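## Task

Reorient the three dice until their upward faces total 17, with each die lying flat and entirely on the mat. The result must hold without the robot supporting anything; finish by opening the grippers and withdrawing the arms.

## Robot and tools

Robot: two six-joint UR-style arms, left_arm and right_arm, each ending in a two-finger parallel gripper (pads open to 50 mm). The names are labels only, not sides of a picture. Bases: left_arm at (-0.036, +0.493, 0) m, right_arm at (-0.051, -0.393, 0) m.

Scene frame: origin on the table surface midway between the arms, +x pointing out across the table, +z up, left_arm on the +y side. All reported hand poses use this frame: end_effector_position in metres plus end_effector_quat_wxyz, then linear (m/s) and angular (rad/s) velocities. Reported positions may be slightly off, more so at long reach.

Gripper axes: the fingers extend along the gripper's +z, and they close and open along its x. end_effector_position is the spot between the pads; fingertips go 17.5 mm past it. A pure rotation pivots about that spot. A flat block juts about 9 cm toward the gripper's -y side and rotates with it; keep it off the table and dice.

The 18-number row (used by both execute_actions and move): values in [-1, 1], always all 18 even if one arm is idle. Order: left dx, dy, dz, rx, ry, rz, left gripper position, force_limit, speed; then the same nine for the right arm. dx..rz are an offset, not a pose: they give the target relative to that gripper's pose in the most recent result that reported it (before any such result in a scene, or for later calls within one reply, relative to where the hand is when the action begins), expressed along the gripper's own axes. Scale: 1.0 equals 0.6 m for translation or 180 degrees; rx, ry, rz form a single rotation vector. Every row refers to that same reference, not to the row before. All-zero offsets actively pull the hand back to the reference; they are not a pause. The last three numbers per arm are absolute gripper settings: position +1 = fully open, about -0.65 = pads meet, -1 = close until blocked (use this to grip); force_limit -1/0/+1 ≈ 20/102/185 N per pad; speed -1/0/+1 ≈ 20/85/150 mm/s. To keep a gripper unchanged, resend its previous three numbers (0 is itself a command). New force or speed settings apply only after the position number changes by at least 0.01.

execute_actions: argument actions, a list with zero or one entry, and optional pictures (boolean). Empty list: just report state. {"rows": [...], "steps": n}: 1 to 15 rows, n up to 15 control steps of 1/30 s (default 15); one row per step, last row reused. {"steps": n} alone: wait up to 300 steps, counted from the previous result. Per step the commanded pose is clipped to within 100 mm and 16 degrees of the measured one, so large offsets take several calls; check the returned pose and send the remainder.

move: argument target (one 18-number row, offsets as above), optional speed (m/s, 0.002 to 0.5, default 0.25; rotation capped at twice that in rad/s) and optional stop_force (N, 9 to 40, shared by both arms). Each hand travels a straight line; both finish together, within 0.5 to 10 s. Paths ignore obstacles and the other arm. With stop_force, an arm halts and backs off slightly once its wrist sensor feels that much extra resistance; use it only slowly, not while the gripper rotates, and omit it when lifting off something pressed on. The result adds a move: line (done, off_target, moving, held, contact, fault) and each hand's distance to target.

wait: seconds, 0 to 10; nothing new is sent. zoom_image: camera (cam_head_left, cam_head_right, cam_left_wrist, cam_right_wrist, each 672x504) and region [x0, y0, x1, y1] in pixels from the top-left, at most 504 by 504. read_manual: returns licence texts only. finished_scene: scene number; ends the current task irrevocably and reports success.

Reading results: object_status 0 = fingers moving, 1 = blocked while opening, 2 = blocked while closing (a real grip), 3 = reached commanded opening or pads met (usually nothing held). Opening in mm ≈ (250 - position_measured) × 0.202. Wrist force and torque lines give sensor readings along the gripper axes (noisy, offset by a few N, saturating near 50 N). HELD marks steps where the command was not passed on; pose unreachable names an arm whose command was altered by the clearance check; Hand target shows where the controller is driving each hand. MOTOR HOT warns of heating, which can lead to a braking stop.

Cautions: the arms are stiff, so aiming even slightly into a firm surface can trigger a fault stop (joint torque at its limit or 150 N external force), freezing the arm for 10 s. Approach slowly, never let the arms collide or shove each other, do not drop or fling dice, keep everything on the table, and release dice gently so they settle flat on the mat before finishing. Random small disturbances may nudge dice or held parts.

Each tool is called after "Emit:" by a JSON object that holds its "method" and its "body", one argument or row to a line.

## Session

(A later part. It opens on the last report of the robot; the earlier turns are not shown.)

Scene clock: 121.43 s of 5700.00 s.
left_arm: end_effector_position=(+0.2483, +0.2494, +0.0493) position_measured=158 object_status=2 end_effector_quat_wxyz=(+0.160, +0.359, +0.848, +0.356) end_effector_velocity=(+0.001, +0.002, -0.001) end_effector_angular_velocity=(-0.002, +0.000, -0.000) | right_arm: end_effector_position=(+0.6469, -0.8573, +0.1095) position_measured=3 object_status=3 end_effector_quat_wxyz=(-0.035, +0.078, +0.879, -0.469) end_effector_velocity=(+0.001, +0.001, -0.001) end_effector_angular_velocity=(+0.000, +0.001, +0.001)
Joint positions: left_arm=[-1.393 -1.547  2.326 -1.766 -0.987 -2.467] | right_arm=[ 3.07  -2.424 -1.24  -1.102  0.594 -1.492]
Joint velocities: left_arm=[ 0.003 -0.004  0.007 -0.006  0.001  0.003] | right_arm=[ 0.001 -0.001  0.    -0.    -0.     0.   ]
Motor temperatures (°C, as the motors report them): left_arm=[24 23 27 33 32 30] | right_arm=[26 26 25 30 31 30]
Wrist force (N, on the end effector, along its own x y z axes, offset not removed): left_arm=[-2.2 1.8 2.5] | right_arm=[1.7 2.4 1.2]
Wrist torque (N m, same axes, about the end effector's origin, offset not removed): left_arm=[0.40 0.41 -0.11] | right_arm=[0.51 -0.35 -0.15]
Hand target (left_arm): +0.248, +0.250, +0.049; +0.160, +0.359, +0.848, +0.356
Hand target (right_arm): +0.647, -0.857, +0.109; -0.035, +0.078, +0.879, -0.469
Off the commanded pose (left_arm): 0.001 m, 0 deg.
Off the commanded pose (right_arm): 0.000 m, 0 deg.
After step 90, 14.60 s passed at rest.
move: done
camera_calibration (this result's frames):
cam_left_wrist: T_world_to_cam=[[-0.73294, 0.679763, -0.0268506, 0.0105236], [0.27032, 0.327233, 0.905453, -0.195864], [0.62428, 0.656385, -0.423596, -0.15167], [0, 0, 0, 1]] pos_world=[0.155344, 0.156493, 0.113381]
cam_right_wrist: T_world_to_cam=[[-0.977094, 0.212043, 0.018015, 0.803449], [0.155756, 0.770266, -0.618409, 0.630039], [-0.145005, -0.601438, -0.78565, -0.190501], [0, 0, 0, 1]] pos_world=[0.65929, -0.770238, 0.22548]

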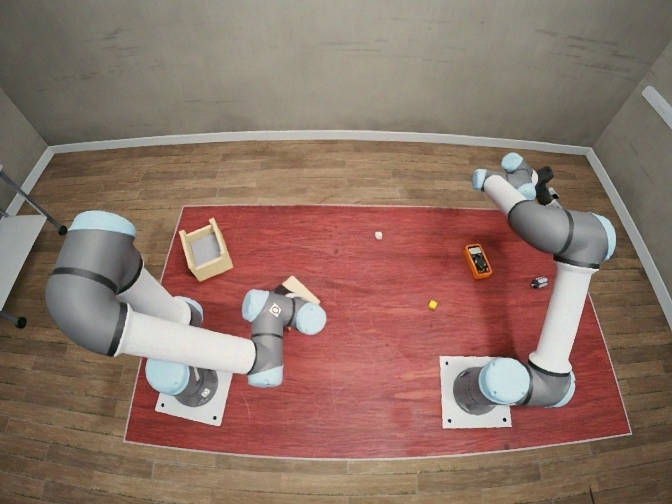

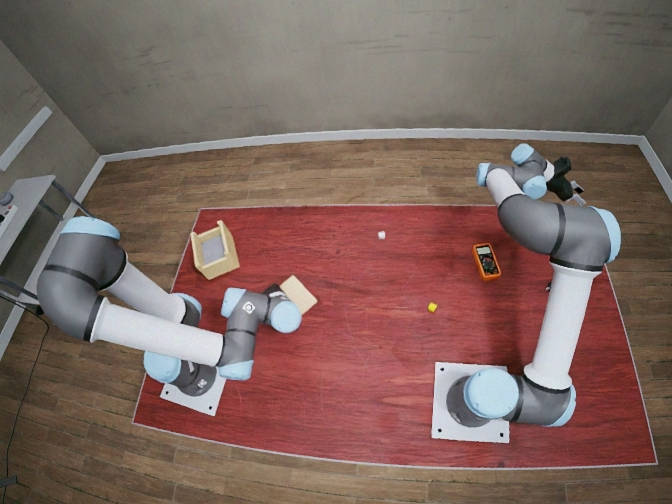

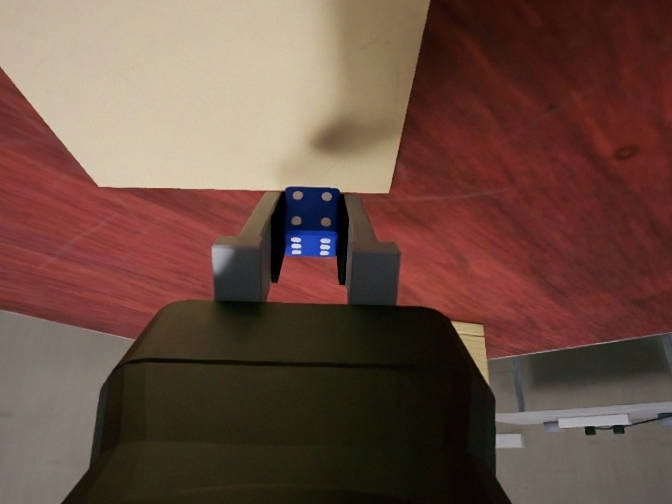

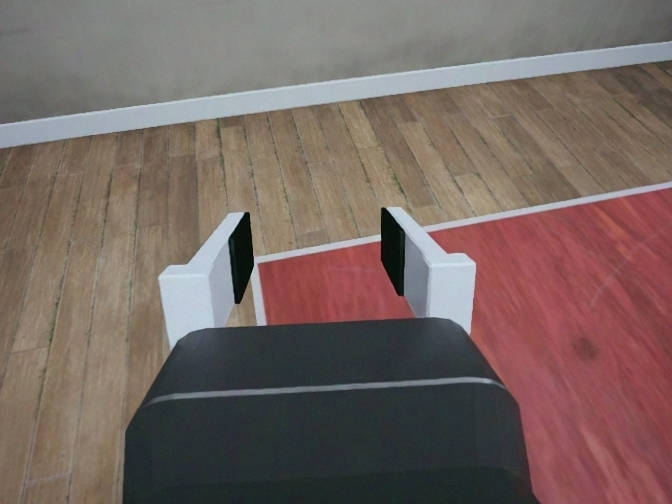

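Emit:
{"method": "move", "body": {
  "target": [0,-0.024,0.023,0,0,0,-1,-0.5,-0.5,0,0,0,0,0,0,1,0,0],
  "speed": 0.05
}}

Emit:
{"method": "move", "body": {
  "target": [0,-0.0144,0.0139,0,0,0,-1,-0.5,-0.5,0,0,0,0,0,0,1,0,0],
  "speed": 0.005,
  "stop_force": 9
}}

Emit:
{"method": "move", "body": {
  "target": [0,0.0006,-0.0006,0,0,0,0,-0.5,-0.8,0,0,0,0,0,0,1,0,0],
  "speed": 0.01
}}

Emit:
{"method": "move", "body": {
  "target": [0,0.1,-0.2,0.25,0,0,1,-0.5,0,0,0,0,0,0,0,1,0,0],
  "speed": 0.15
}}

Scene clock: 133.70 s of 5700.00 s.
left_arm: end_effector_position=(+0.2484, +0.2490, +0.0296) position_measured=158 object_status=2 end_effector_quat_wxyz=(+0.160, +0.359, +0.848, +0.356) end_effector_velocity=(+0.000, -0.000, -0.002) end_effector_angular_velocity=(-0.001, -0.000, +0.000) | right_arm: end_effector_position=(+0.6469, -0.8573, +0.1095) position_measured=3 object_status=3 end_effector_quat_wxyz=(-0.035, +0.078, +0.879, -0.469) end_effector_velocity=(-0.000, -0.000, -0.000) end_effector_angular_velocity=(+0.000, -0.001, -0.000)
Joint positions: left_arm=[-1.393 -1.499  2.348 -1.836 -0.986 -2.466] | right_arm=[ 3.07  -2.424 -1.24  -1.102  0.594 -1.492]
Joint velocities: left_arm=[ 0.     0.005  0.002 -0.008  0.     0.   ] | right_arm=[-0.     0.    -0.     0.001  0.     0.   ]
Motor temperatures (°C, as the motors report them): left_arm=[24 23 27 33 32 30] | right_arm=[26 26 25 30 31 30]
Wrist force (N, on the end effector, along its own x y z axes, offset not removed): left_arm=[-2.9 3.2 1.7] | right_arm=[2.2 1.2 -0.8]
Wrist torque (N m, same axes, about the end effector's origin, offset not removed): left_arm=[0.59 0.49 -0.07] | right_arm=[0.25 -0.46 -0.11]
Hand target (left_arm): +0.248, +0.249, +0.029; +0.160, +0.359, +0.848, +0.356
Hand target (right_arm): +0.647, -0.857, +0.109; -0.035, +0.078, +0.879, -0.469
Off the commanded pose (left_arm): 0.000 m, 0 deg.
Off the commanded pose (right_arm): 0.000 m, 0 deg.
After step 90, 8.40 s passed at rest.
move: done
camera_calibration (this result's frames):
cam_left_wrist: T_world_to_cam=[[-0.733002, 0.67969, -0.027017, 0.0103332], [0.270169, 0.327351, 0.905456, -0.177922], [0.624273, 0.656402, -0.42358, -0.159884], [0, 0, 0, 1]] pos_world=[0.155455, 0.156168, 0.0936561]
cam_right_wrist: T_world_to_cam=[[-0.977094, 0.212042, 0.0180148, 0.803449], [0.155756, 0.770266, -0.618409, 0.630039], [-0.145005, -0.601438, -0.78565, -0.190501], [0, 0, 0, 1]] pos_world=[0.65929, -0.770238, 0.22548]

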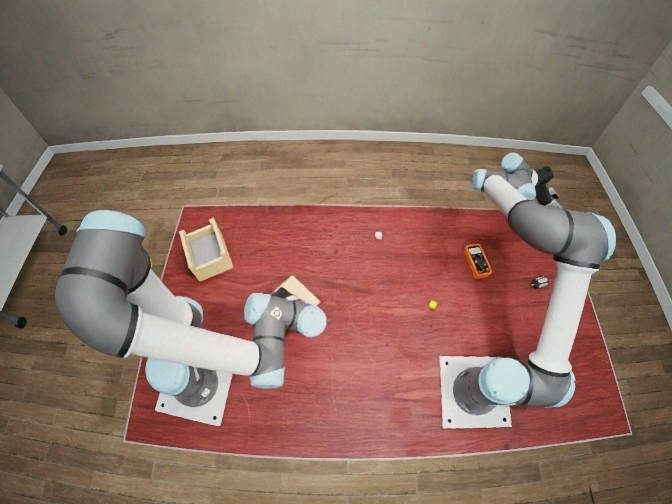

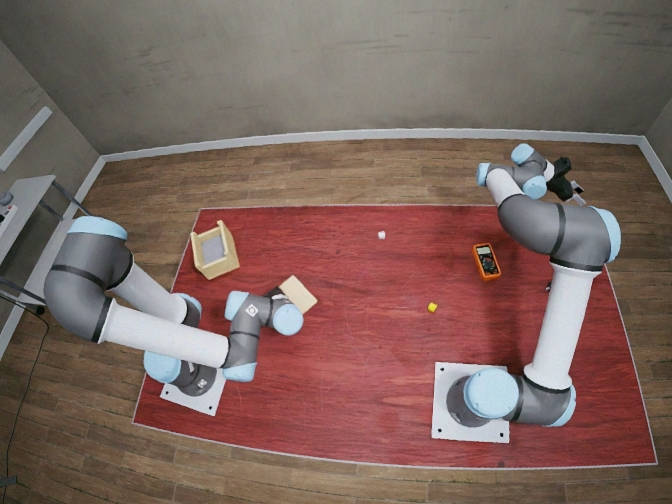

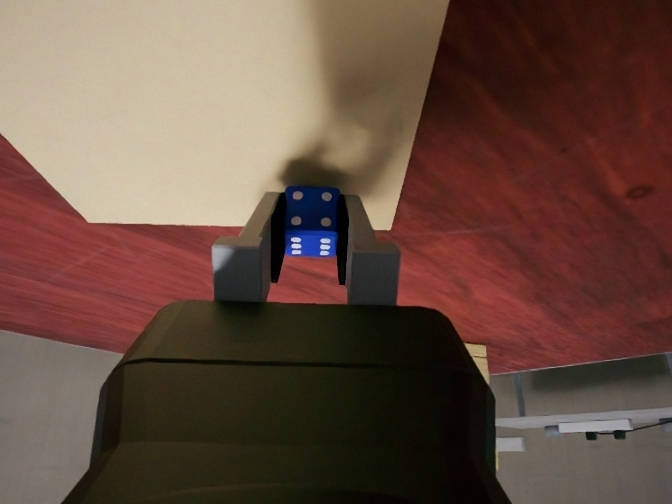

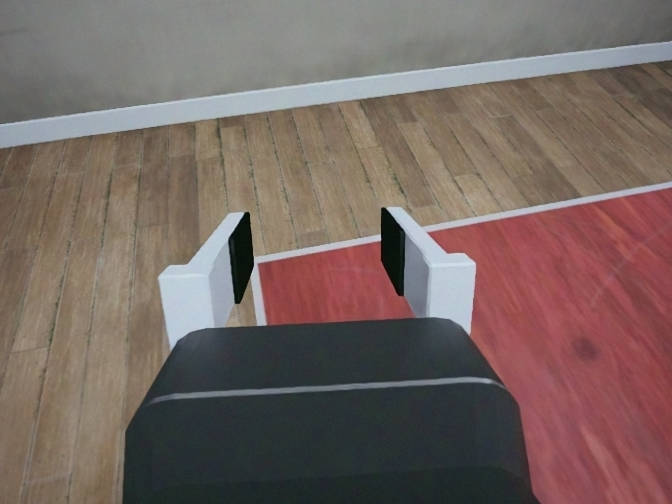

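Scene clock: 135.07 s of 5700.00 s.
left_arm: end_effector_position=(+0.2484, +0.2490, +0.0246) position_measured=158 object_status=2 end_effector_quat_wxyz=(+0.160, +0.359, +0.848, +0.356) end_effector_velocity=(+0.000, +0.001, +0.001) end_effector_angular_velocity=(+0.003, +0.000, +0.000) | right_arm: end_effector_position=(+0.6469, -0.8573, +0.1095) position_measured=3 object_status=3 end_effector_quat_wxyz=(-0.035, +0.078, +0.879, -0.469) end_effector_velocity=(+0.000, +0.000, +0.000) end_effector_angular_velocity=(-0.000, -0.000, +0.000)
Joint positions: left_arm=[-1.393 -1.487  2.353 -1.853 -0.986 -2.466] | right_arm=[ 3.07  -2.424 -1.24  -1.102  0.594 -1.492]
Joint velocities: left_arm=[ 0.    -0.003 -0.001  0.007 -0.     0.   ] | right_arm=[ 0.  0.  0.  0. -0.  0.]
Motor temperatures (°C, as the motors report them): left_arm=[24 23 27 33 32 30] | right_arm=[26 26 25 30 31 30]
Wrist force (N, on the end effector, along its own x y z axes, offset not removed): left_arm=[-1.0 17.5 -18.8] | right_arm=[2.2 3.0 -1.6]
Wrist torque (N m, same axes, about the end effector's origin, offset not removed): left_arm=[0.54 0.63 -0.02] | right_arm=[0.51 -0.40 -0.12]
Hand target (left_arm): +0.248, +0.249, +0.025; +0.160, +0.359, +0.848, +0.356
Hand target (right_arm): +0.647, -0.857, +0.109; -0.035, +0.078, +0.879, -0.469
Off the commanded pose (left_arm): 0.007 m, 0 deg.
Off the commanded pose (right_arm): 0.000 m, 0 deg.
move: contact (left_arm)
camera_calibration (this result's frames):
cam_left_wrist: T_world_to_cam=[[-0.732922, 0.679781, -0.0268956, 0.0101557], [0.270222, 0.327173, 0.905504, -0.173415], [0.624344, 0.656396, -0.423484, -0.162014], [0, 0, 0, 1]] pos_world=[0.155456, 0.156178, 0.0886909]
cam_right_wrist: T_world_to_cam=[[-0.977094, 0.212042, 0.018015, 0.803449], [0.155756, 0.770267, -0.618409, 0.630039], [-0.145005, -0.601438, -0.78565, -0.190501], [0, 0, 0, 1]] pos_world=[0.65929, -0.770238, 0.22548]

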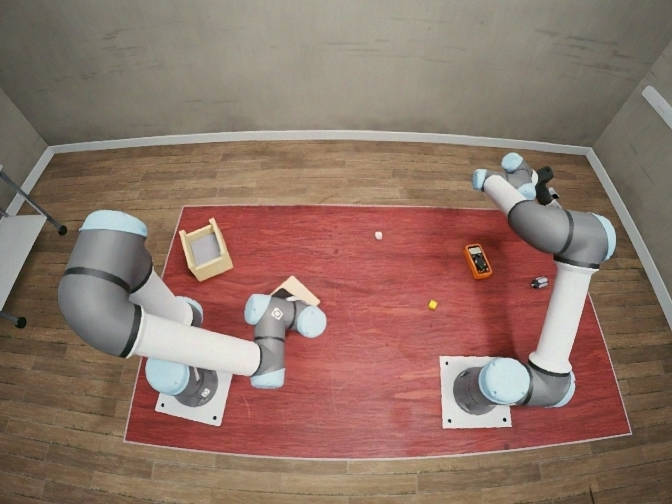

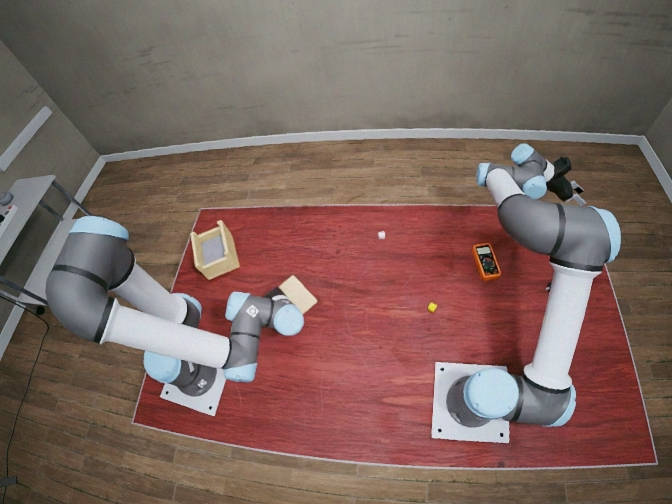

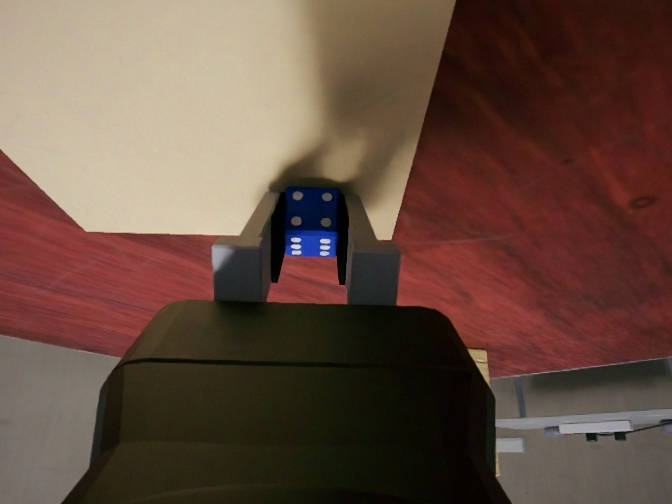

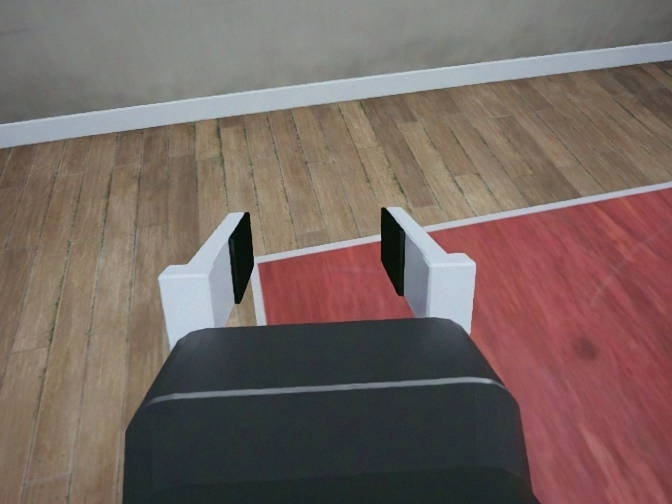

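Scene clock: 135.77 s of 5700.00 s.
left_arm: end_effector_position=(+0.2484, +0.2490, +0.0251) position_measured=152 object_status=3 end_effector_quat_wxyz=(+0.160, +0.359, +0.848, +0.356) end_effector_velocity=(+0.000, -0.000, +0.000) end_effector_angular_velocity=(-0.000, +0.000, -0.000) | right_arm: end_effector_position=(+0.6469, -0.8573, +0.1095) position_measured=3 object_status=3 end_effector_quat_wxyz=(-0.035, +0.078, +0.879, -0.469) end_effector_velocity=(-0.000, -0.000, -0.000) end_effector_angular_velocity=(+0.000, -0.000, -0.000)
Joint positions: left_arm=[-1.393 -1.488  2.353 -1.852 -0.986 -2.466] | right_arm=[ 3.07  -2.424 -1.24  -1.102  0.594 -1.492]
Joint velocities: left_arm=[ 0.    -0.    -0.     0.     0.     0.001] | right_arm=[-0. -0. -0. -0.  0.  0.]
Motor temperatures (°C, as the motors report them): left_arm=[24 23 27 33 32 30] | right_arm=[26 26 25 30 31 30]
Wrist force (N, on the end effector, along its own x y z axes, offset not removed): left_arm=[-2.2 2.8 1.7] | right_arm=[3.6 3.4 0.7]
Wrist torque (N m, same axes, about the end effector's origin, offset not removed): left_arm=[0.54 0.38 -0.16] | right_arm=[0.72 -0.76 -0.14]
Hand target (left_arm): +0.248, +0.249, +0.025; +0.160, +0.359, +0.848, +0.356
Hand target (right_arm): +0.647, -0.857, +0.109; -0.035, +0.078, +0.879, -0.469
Off the commanded pose (left_arm): 0.000 m, 0 deg.
Off the commanded pose (right_arm): 0.000 m, 0 deg.
move: done
camera_calibration (this result's frames):
cam_left_wrist: T_world_to_cam=[[-0.732922, 0.679781, -0.0268827, 0.010162], [0.270223, 0.327156, 0.90551, -0.173856], [0.624344, 0.656404, -0.423472, -0.161815], [0, 0, 0, 1]] pos_world=[0.155456, 0.156186, 0.0891772]
cam_right_wrist: T_world_to_cam=[[-0.977094, 0.212043, 0.0180149, 0.803449], [0.155756, 0.770266, -0.618409, 0.630039], [-0.145005, -0.601438, -0.78565, -0.190501], [0, 0, 0, 1]] pos_world=[0.65929, -0.770238, 0.225481]

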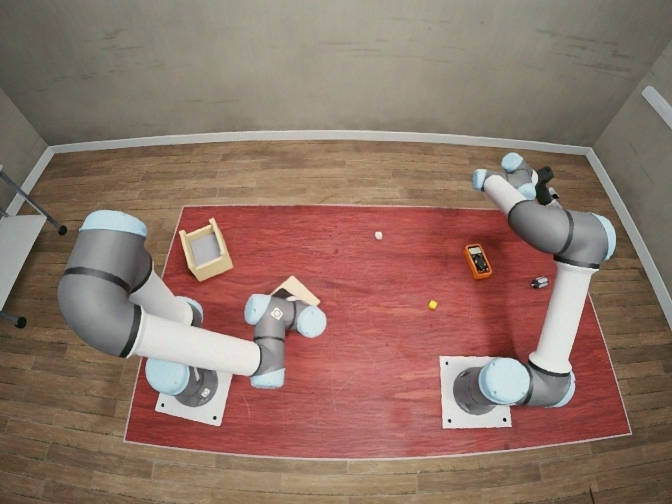

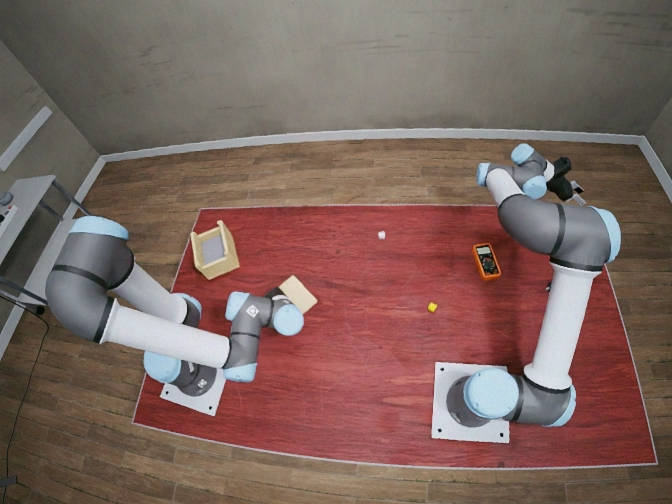

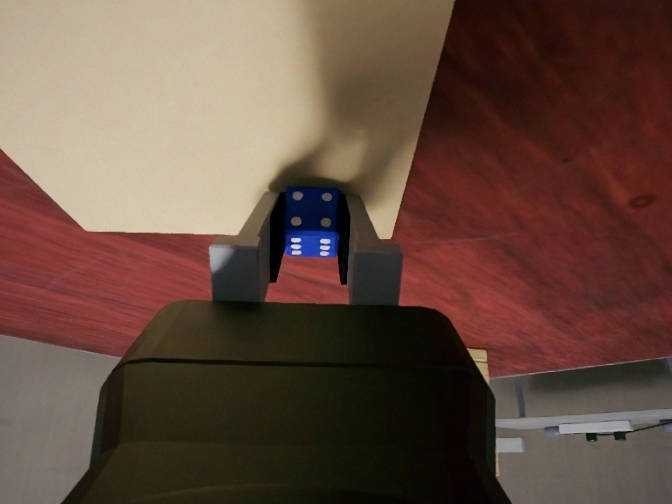

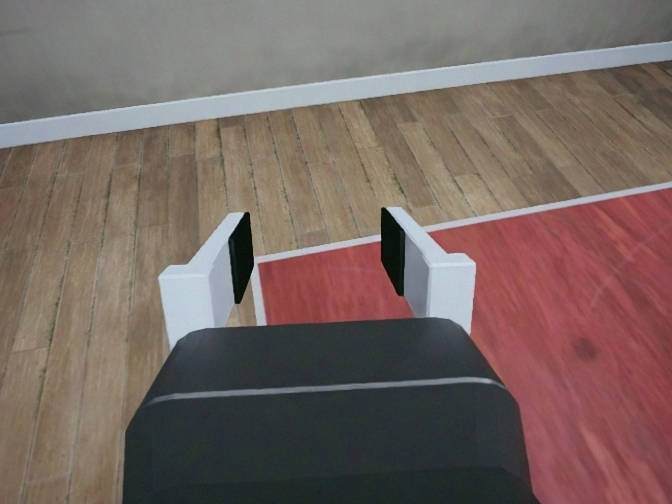

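Scene clock: 138.83 s of 5700.00 s.
left_arm: end_effector_position=(+0.2150, +0.2199, +0.1513) position_measured=3 object_status=3 end_effector_quat_wxyz=(+0.010, +0.393, +0.920, +0.004) end_effector_velocity=(-0.001, +0.000, +0.001) end_effector_angular_velocity=(-0.005, +0.011, +0.000) | right_arm: end_effector_position=(+0.6469, -0.8573, +0.1095) position_measured=3 object_status=3 end_effector_quat_wxyz=(-0.035, +0.078, +0.879, -0.469) end_effector_velocity=(-0.000, -0.000, -0.000) end_effector_angular_velocity=(+0.000, +0.001, -0.000)
Joint positions: left_arm=[-1.02  -1.861  2.244 -1.962 -1.551 -1.907] | right_arm=[ 3.07  -2.424 -1.24  -1.102  0.594 -1.492]
Joint velocities: left_arm=[ 0.008 -0.    -0.003  0.003 -0.012  0.008] | right_arm=[-0.    -0.    -0.001 -0.    -0.     0.   ]
Motor temperatures (°C, as the motors report them): left_arm=[24 23 27 33 32 30] | right_arm=[26 26 25 30 31 30]
Wrist force (N, on the end effector, along its own x y z axes, offset not removed): left_arm=[-2.2 1.9 2.2] | right_arm=[-0.1 2.4 0.1]
Wrist torque (N m, same axes, about the end effector's origin, offset not removed): left_arm=[0.46 0.35 -0.07] | right_arm=[0.46 -0.07 -0.12]
Hand target (left_arm): +0.215, +0.220, +0.152; +0.010, +0.393, +0.919, +0.004
Hand target (right_arm): +0.647, -0.857, +0.109; -0.035, +0.078, +0.879, -0.469
Off the commanded pose (left_arm): 0.000 m, 0 deg.
Off the commanded pose (right_arm): 0.000 m, 0 deg.
move: done
camera_calibration (this result's frames):
cam_left_wrist: T_world_to_cam=[[-0.726794, 0.686601, 0.0187172, -0.000849296], [0.649766, 0.678459, 0.342779, -0.343302], [0.222653, 0.261291, -0.93923, 0.182951], [0, 0, 0, 1]] pos_world=[0.181714, 0.185696, 0.289526]
cam_right_wrist: T_world_to_cam=[[-0.977094, 0.212042, 0.0180151, 0.803449], [0.155756, 0.770266, -0.618409, 0.630039], [-0.145005, -0.601438, -0.78565, -0.190501], [0, 0, 0, 1]] pos_world=[0.65929, -0.770238, 0.22548]

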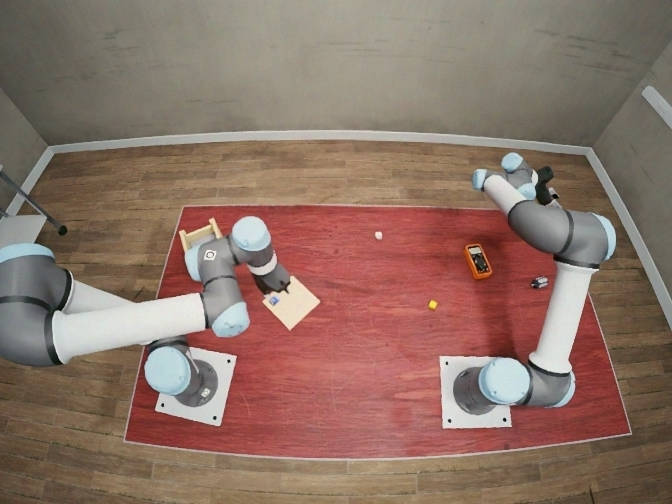

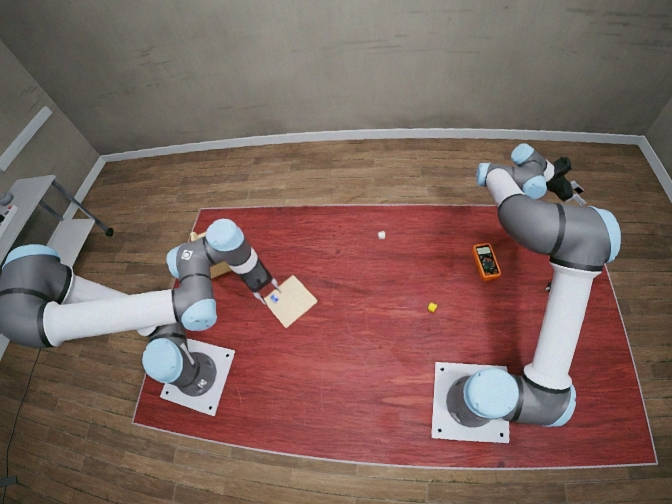

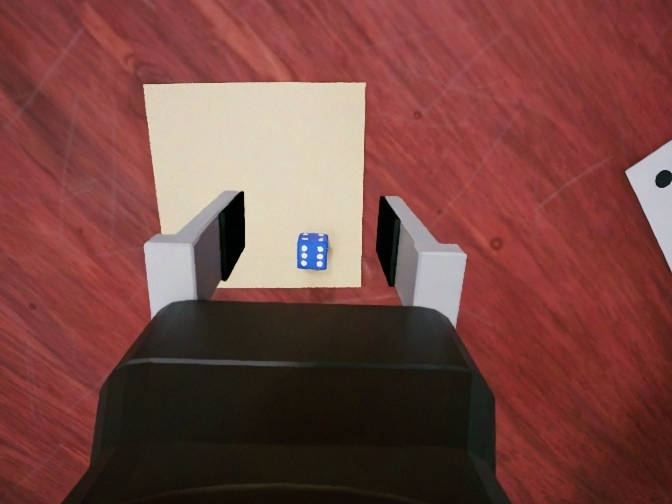

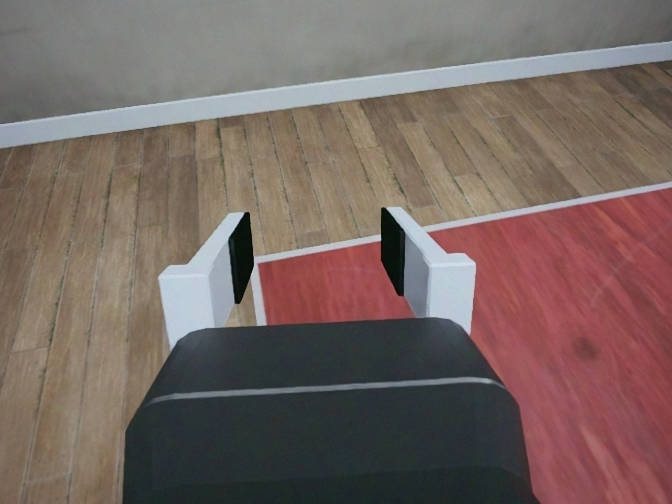

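Emit:
{"method": "move", "body": {
  "target": [-0.71,0.02,0,0,0,-0.255,1,-0.5,0,0,0,0,0,0,0,1,0,0]
}}

Scene clock: 152.50 s of 5700.00 s.
left_arm: end_effector_position=(+0.5180, -0.0793, +0.1583) position_measured=3 object_status=3 end_effector_quat_wxyz=(+0.011, +0.003, +1.000, -0.000) end_effector_velocity=(+0.002, -0.002, -0.001) end_effector_angular_velocity=(+0.005, +0.004, +0.003) | right_arm: end_effector_position=(+0.6469, -0.8573, +0.1095) position_measured=3 object_status=3 end_effector_quat_wxyz=(-0.035, +0.078, +0.879, -0.469) end_effector_velocity=(+0.000, +0.000, -0.000) end_effector_angular_velocity=(-0.000, +0.001, +0.001)
Joint positions: left_arm=[-0.834 -0.866  1.012 -1.729 -1.553 -2.522] | right_arm=[ 3.07  -2.424 -1.24  -1.102  0.594 -1.492]
Joint velocities: left_arm=[ 0.001  0.011 -0.019  0.014 -0.001 -0.002] | right_arm=[ 0.001 -0.     0.    -0.001 -0.    -0.   ]
Motor temperatures (°C, as the motors report them): left_arm=[24 23 27 33 32 30] | right_arm=[26 26 25 30 31 30]
Wrist force (N, on the end effector, along its own x y z axes, offset not removed): left_arm=[-1.7 2.2 1.2] | right_arm=[0.2 2.9 -2.8]
Wrist torque (N m, same axes, about the end effector's origin, offset not removed): left_arm=[0.42 0.35 -0.08] | right_arm=[0.57 -0.20 -0.10]
Hand target (left_arm): +0.518, -0.079, +0.158; +0.011, +0.003, +1.000, -0.000
Hand target (right_arm): +0.647, -0.857, +0.109; -0.035, +0.078, +0.879, -0.469
Off the commanded pose (left_arm): 0.000 m, 0 deg.
Off the commanded pose (right_arm): 0.000 m, 0 deg.
After step 90, 8.27 s passed at rest.
move: done
camera_calibration (this result's frames):
cam_left_wrist: T_world_to_cam=[[-0.998977, -0.0434205, 0.0126178, 0.508726], [-0.0369137, 0.944302, 0.327005, 0.0397424], [-0.0261137, 0.326204, -0.944938, 0.335118], [0, 0, 0, 1]] pos_world=[0.518424, -0.124757, 0.297251]
cam_right_wrist: T_world_to_cam=[[-0.977094, 0.212042, 0.0180148, 0.803449], [0.155756, 0.770266, -0.618409, 0.630039], [-0.145005, -0.601438, -0.78565, -0.190501], [0, 0, 0, 1]] pos_world=[0.65929, -0.770238, 0.225481]

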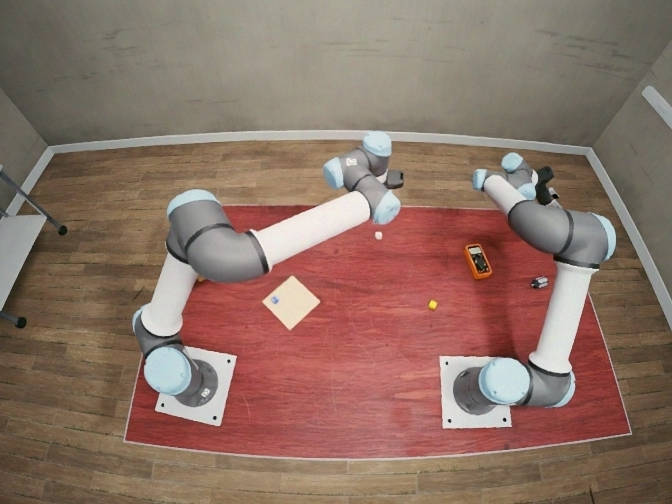

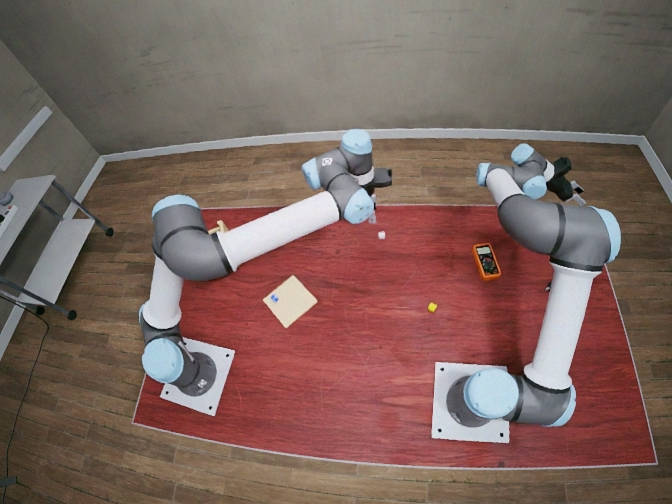

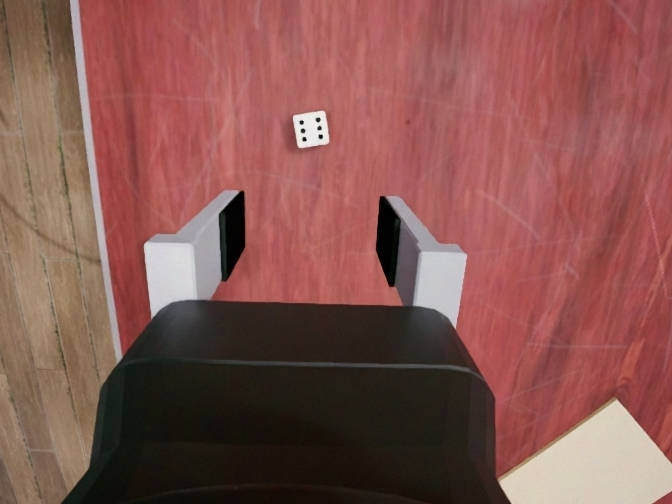

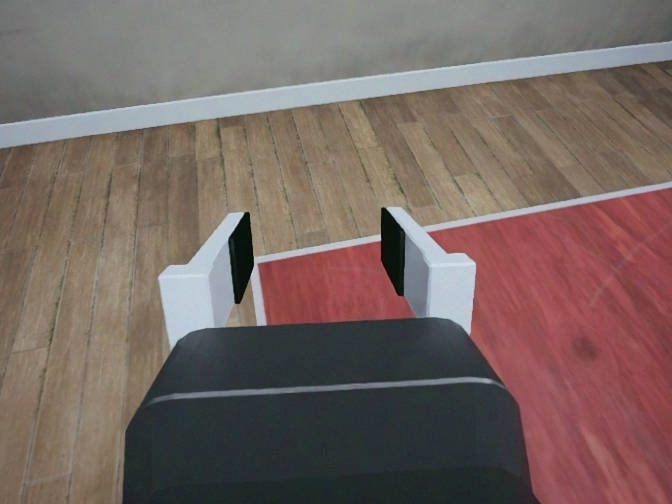

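Emit:
{"method": "move", "body": {
  "target": [-0.013,-0.045,0.165,0,0,-0.055,1,-0.5,0,0,0,0,0,0,0,1,0,0],
  "speed": 0.15
}}

Scene clock: 170.57 s of 5700.00 s.
left_arm: end_effector_position=(+0.5278, -0.1064, +0.0598) position_measured=3 object_status=3 end_effector_quat_wxyz=(+0.011, -0.083, +0.997, -0.001) end_effector_velocity=(+0.001, -0.001, -0.002) end_effector_angular_velocity=(-0.001, -0.001, +0.004) | right_arm: end_effector_position=(+0.6469, -0.8573, +0.1095) position_measured=3 object_status=3 end_effector_quat_wxyz=(-0.035, +0.078, +0.879, -0.469) end_effector_velocity=(-0.000, -0.000, +0.000) end_effector_angular_velocity=(-0.001, +0.000, -0.000)
Joint positions: left_arm=[-0.848 -0.742  1.05  -1.891 -1.553 -2.708] | right_arm=[ 3.07  -2.424 -1.24  -1.102  0.594 -1.492]
Joint velocities: left_arm=[-0.     0.004 -0.001 -0.003  0.    -0.004] | right_arm=[-0.     0.    -0.     0.    -0.001 -0.   ]
Motor temperatures (°C, as the motors report them): left_arm=[24 23 27 33 32 30] | right_arm=[26 26 25 30 31 30]
Wrist force (N, on the end effector, along its own x y z axes, offset not removed): left_arm=[-2.0 4.2 1.4] | right_arm=[0.5 -0.3 1.3]
Wrist torque (N m, same axes, about the end effector's origin, offset not removed): left_arm=[0.75 0.38 -0.13] | right_arm=[-0.01 -0.22 -0.13]
Hand target (left_arm): +0.528, -0.106, +0.060; +0.011, -0.083, +0.996, -0.001
Hand target (right_arm): +0.647, -0.857, +0.109; -0.035, +0.078, +0.879, -0.469
Off the commanded pose (left_arm): 0.000 m, 0 deg.
Off the commanded pose (right_arm): 0.000 m, 0 deg.
After step 90, 13.83 s passed at rest.
move: done
camera_calibration (this result's frames):
cam_left_wrist: T_world_to_cam=[[-0.976734, -0.214047, 0.0132053, 0.488671], [-0.198384, 0.925215, 0.323453, 0.181326], [-0.081452, 0.313308, -0.946152, 0.27901], [0, 0, 0, 1]] pos_world=[0.536, -0.150583, 0.198883]
cam_right_wrist: T_world_to_cam=[[-0.977094, 0.212042, 0.0180148, 0.803449], [0.155756, 0.770266, -0.618409, 0.630039], [-0.145005, -0.601438, -0.78565, -0.190501], [0, 0, 0, 1]] pos_world=[0.65929, -0.770238, 0.225481]

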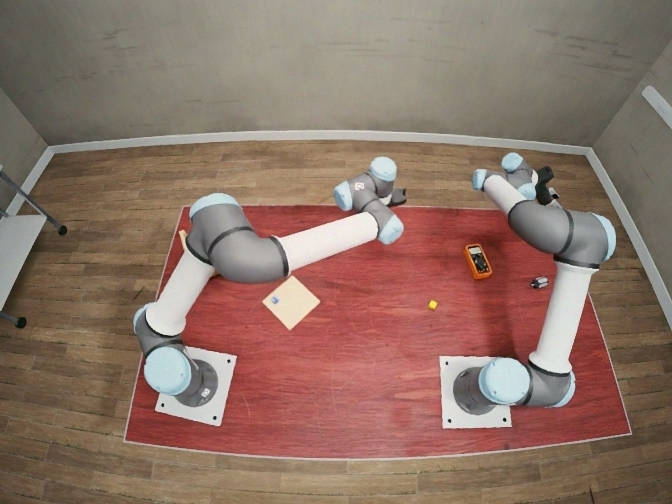

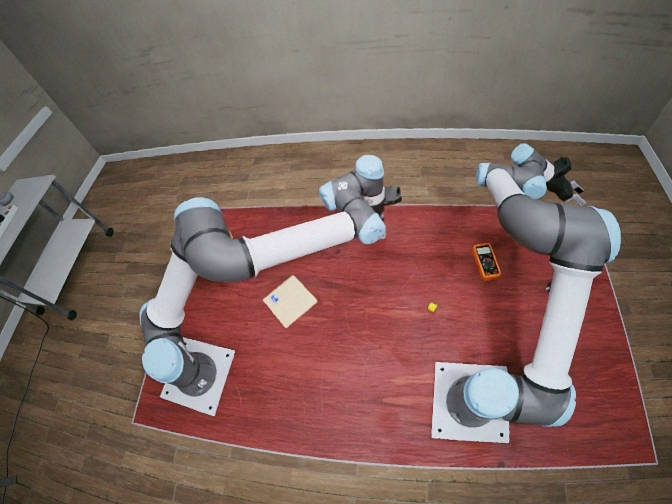

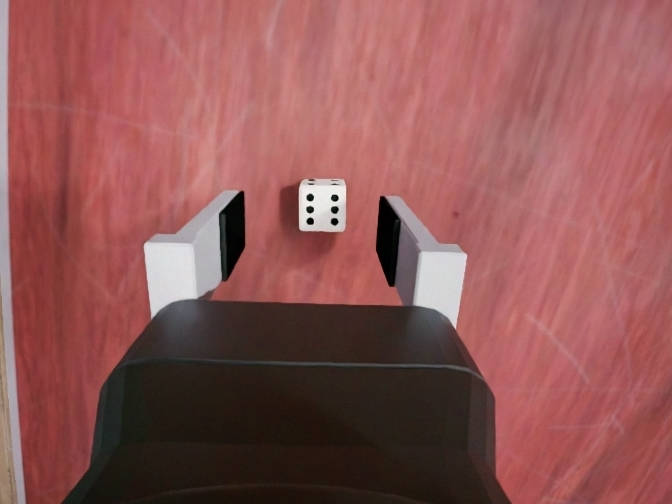

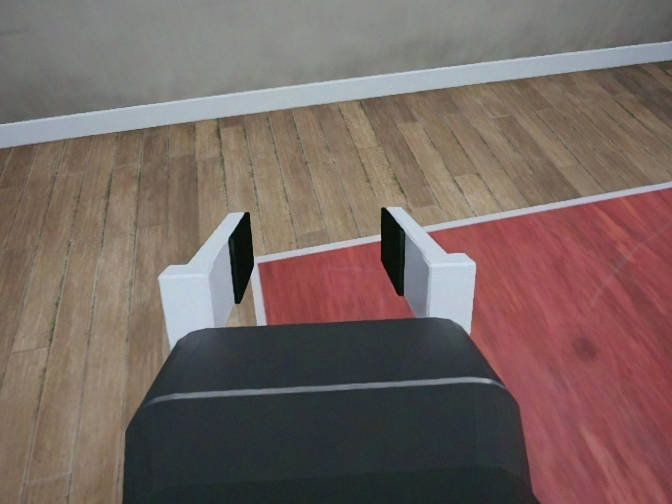

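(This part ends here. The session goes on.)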